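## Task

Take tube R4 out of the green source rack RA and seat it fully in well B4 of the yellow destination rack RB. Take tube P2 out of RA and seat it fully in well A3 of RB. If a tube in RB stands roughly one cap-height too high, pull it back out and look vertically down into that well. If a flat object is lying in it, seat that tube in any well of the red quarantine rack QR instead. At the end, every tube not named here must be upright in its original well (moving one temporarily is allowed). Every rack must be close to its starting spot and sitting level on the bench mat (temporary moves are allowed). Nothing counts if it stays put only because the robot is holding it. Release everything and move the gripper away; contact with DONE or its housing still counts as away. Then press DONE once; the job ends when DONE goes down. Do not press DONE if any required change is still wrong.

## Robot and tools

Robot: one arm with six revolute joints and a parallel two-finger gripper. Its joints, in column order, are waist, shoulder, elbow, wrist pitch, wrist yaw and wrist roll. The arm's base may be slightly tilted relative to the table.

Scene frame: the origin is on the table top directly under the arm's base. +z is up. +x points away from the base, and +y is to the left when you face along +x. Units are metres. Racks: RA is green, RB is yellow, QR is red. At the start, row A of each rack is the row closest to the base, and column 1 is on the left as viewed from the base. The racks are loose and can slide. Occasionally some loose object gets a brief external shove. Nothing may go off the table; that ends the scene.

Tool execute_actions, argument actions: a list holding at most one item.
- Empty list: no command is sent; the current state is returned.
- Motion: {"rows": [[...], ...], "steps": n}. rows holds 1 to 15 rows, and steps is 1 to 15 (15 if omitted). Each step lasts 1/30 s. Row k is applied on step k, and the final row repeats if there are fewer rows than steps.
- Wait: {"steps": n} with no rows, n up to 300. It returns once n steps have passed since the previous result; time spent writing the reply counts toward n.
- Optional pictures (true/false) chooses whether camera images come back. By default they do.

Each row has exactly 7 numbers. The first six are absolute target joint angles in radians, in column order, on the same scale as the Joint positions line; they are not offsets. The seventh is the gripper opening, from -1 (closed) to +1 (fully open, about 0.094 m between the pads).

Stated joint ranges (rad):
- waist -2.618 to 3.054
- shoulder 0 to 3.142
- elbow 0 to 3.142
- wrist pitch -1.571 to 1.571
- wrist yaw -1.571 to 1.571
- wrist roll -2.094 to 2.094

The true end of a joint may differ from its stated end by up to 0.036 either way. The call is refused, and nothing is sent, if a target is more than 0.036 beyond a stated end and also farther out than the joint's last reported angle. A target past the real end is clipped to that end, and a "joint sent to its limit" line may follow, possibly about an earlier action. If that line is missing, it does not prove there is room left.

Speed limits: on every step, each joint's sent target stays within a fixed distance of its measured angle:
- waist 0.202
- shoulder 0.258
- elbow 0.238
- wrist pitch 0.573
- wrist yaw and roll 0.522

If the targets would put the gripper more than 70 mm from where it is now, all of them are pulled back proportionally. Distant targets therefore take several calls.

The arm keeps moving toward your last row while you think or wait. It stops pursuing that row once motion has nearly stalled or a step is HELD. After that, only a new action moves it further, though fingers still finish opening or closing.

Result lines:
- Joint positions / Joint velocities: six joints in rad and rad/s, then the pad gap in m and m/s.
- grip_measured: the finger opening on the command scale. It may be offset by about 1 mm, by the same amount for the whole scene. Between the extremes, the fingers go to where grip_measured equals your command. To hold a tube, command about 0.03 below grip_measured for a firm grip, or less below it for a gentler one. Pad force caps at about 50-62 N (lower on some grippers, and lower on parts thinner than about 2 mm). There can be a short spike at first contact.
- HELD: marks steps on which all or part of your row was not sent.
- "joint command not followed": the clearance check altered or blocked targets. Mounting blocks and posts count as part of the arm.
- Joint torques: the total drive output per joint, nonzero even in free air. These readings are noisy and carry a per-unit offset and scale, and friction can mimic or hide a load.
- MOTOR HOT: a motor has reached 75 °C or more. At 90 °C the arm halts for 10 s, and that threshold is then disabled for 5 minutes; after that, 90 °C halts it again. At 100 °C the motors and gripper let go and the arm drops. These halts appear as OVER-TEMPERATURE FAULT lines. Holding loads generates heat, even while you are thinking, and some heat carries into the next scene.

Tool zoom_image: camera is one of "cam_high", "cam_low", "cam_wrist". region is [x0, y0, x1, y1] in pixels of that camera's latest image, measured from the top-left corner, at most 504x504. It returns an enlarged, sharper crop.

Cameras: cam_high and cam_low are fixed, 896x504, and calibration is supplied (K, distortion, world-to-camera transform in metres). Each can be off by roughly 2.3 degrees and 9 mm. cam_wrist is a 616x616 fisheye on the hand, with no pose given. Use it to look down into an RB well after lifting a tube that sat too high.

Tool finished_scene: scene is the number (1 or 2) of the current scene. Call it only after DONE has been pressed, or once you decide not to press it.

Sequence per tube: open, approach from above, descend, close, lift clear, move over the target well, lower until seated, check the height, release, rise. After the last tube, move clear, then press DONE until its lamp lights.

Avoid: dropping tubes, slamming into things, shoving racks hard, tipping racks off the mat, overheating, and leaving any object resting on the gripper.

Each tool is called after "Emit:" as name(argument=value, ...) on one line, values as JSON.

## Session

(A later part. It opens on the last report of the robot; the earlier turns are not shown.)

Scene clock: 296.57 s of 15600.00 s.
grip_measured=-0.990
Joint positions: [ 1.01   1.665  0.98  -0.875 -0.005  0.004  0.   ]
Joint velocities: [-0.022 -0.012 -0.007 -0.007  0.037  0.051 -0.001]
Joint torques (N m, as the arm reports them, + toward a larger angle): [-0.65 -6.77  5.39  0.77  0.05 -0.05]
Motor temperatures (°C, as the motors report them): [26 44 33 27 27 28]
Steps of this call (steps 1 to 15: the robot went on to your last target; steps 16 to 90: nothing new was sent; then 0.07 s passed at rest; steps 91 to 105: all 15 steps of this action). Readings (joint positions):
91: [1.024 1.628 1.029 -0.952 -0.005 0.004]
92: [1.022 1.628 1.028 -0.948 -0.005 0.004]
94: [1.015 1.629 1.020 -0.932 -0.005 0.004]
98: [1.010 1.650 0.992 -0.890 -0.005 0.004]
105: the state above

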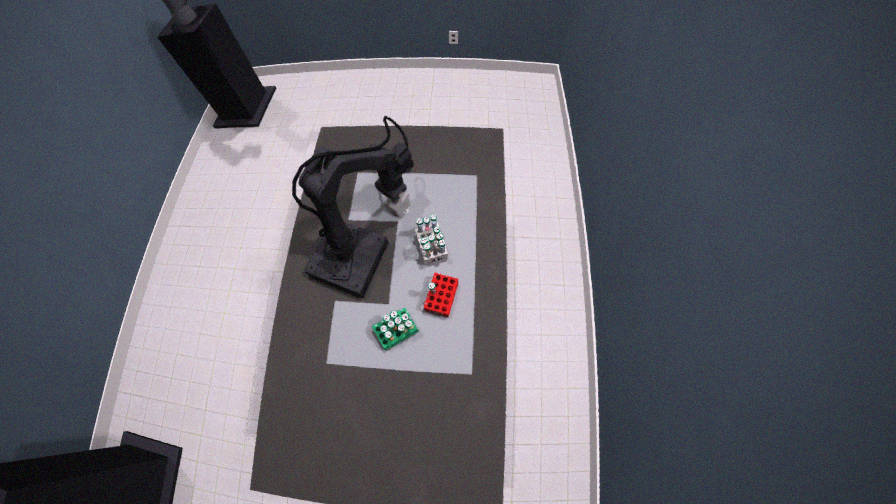

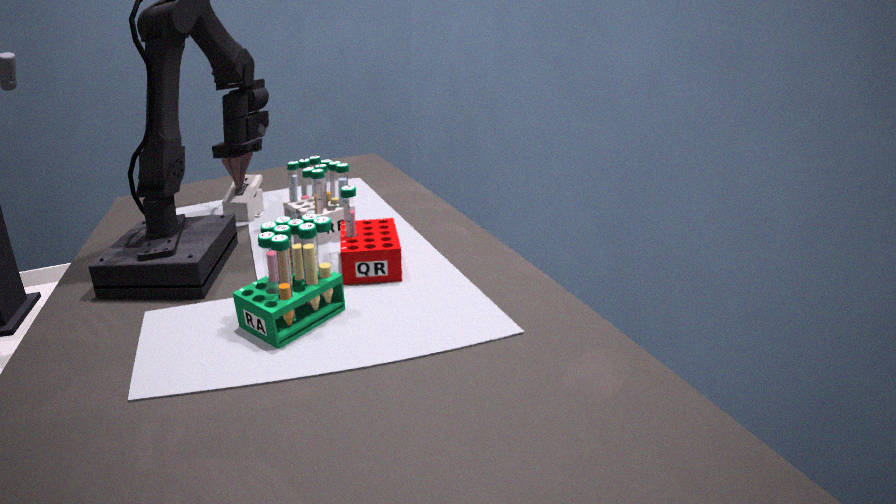

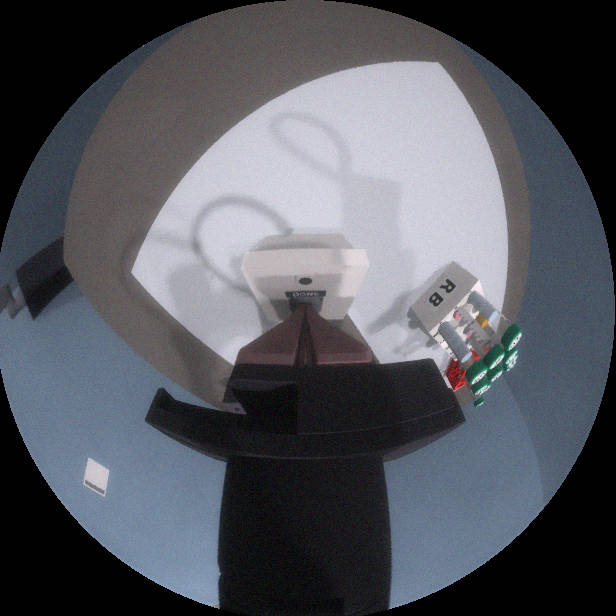

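The tips are on the button, so I'm pressing it now.

Emit:
execute_actions(actions=[{"rows":[[1.003,1.664,0.978,-0.825,0,0,-1],[1.003,1.668,0.976,-0.82,0,0,-1],[1.003,1.672,0.974,-0.815,0,0,-1],[1.003,1.676,0.972,-0.81,0,0,-1],[1.003,1.68,0.97,-0.805,0,0,-1],[1.003,1.684,0.968,-0.8,0,0,-1],[1.003,1.688,0.966,-0.795,0,0,-1],[1.003,1.692,0.965,-0.79,0,0,-1]],"steps":15}])

Scene clock: 299.37 s of 15600.00 s.
grip_measured=-0.990
Joint positions: [ 1.01   1.68   0.98  -0.86  -0.005  0.004  0.   ]
Joint velocities: [-0.007 -0.012  0.002  0.007 -0.007  0.066  0.   ]
Joint torques (N m, as the arm reports them, + toward a larger angle): no reading
Motor temperatures (°C, as the motors report them): [26 43 33 28 27 28]
The task's run ended inside this call: 5 steps that you had sent did not run.
Steps of this call (steps 1 to 15: the robot went on to your last target; steps 16 to 74: nothing new was sent; steps 75 to 84: the first 10 steps of this action). Readings (joint positions):
75: [1.010 1.665 0.980 -0.874 -0.005 0.004]
76: [1.010 1.665 0.980 -0.874 -0.005 0.004]
78: [1.010 1.665 0.980 -0.874 -0.005 0.004]
82: [1.010 1.674 0.980 -0.866 -0.005 0.004]
84: [1.010 1.679 0.980 -0.861 -0.005 0.004]
The task's run has ended: the event that ends the task has happened.

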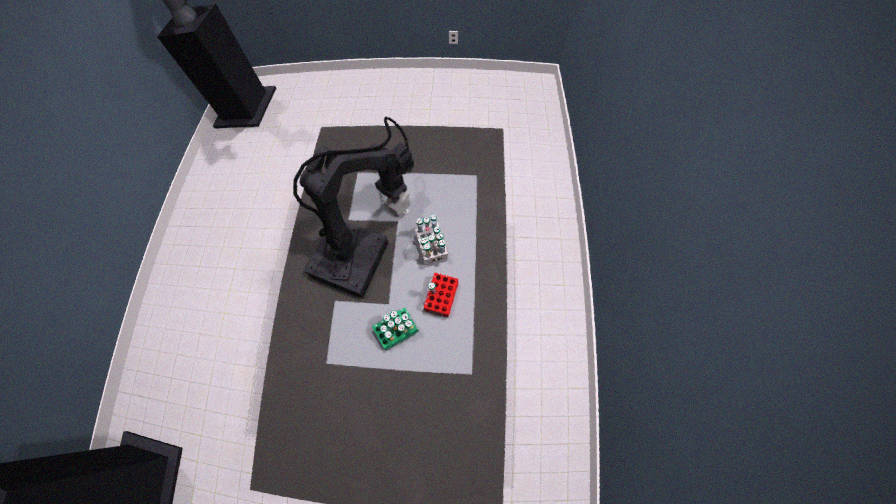

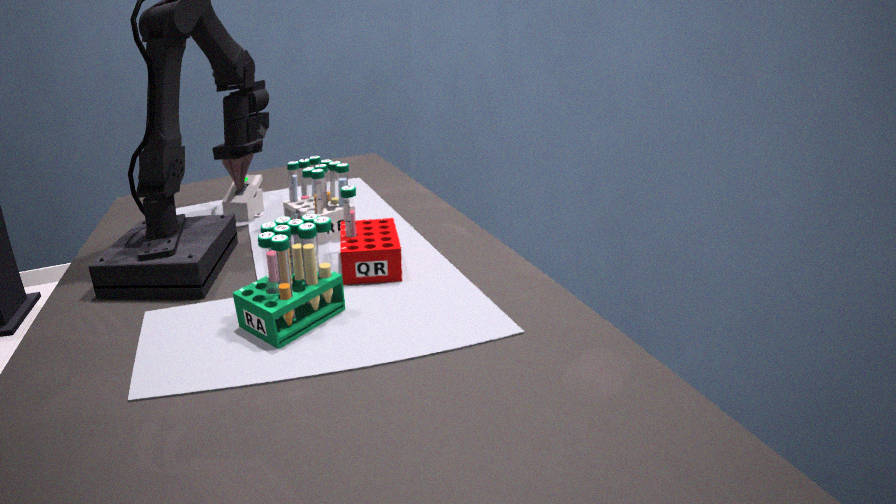

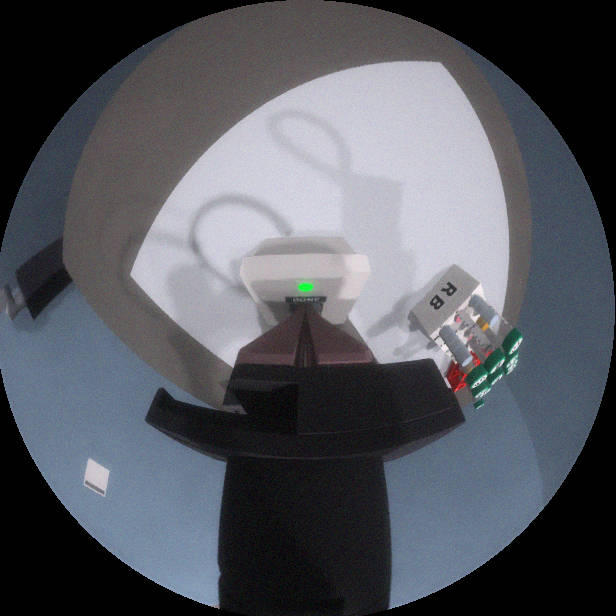

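Emit:
finished_scene(scene=2)

The scene is finished: the task was done.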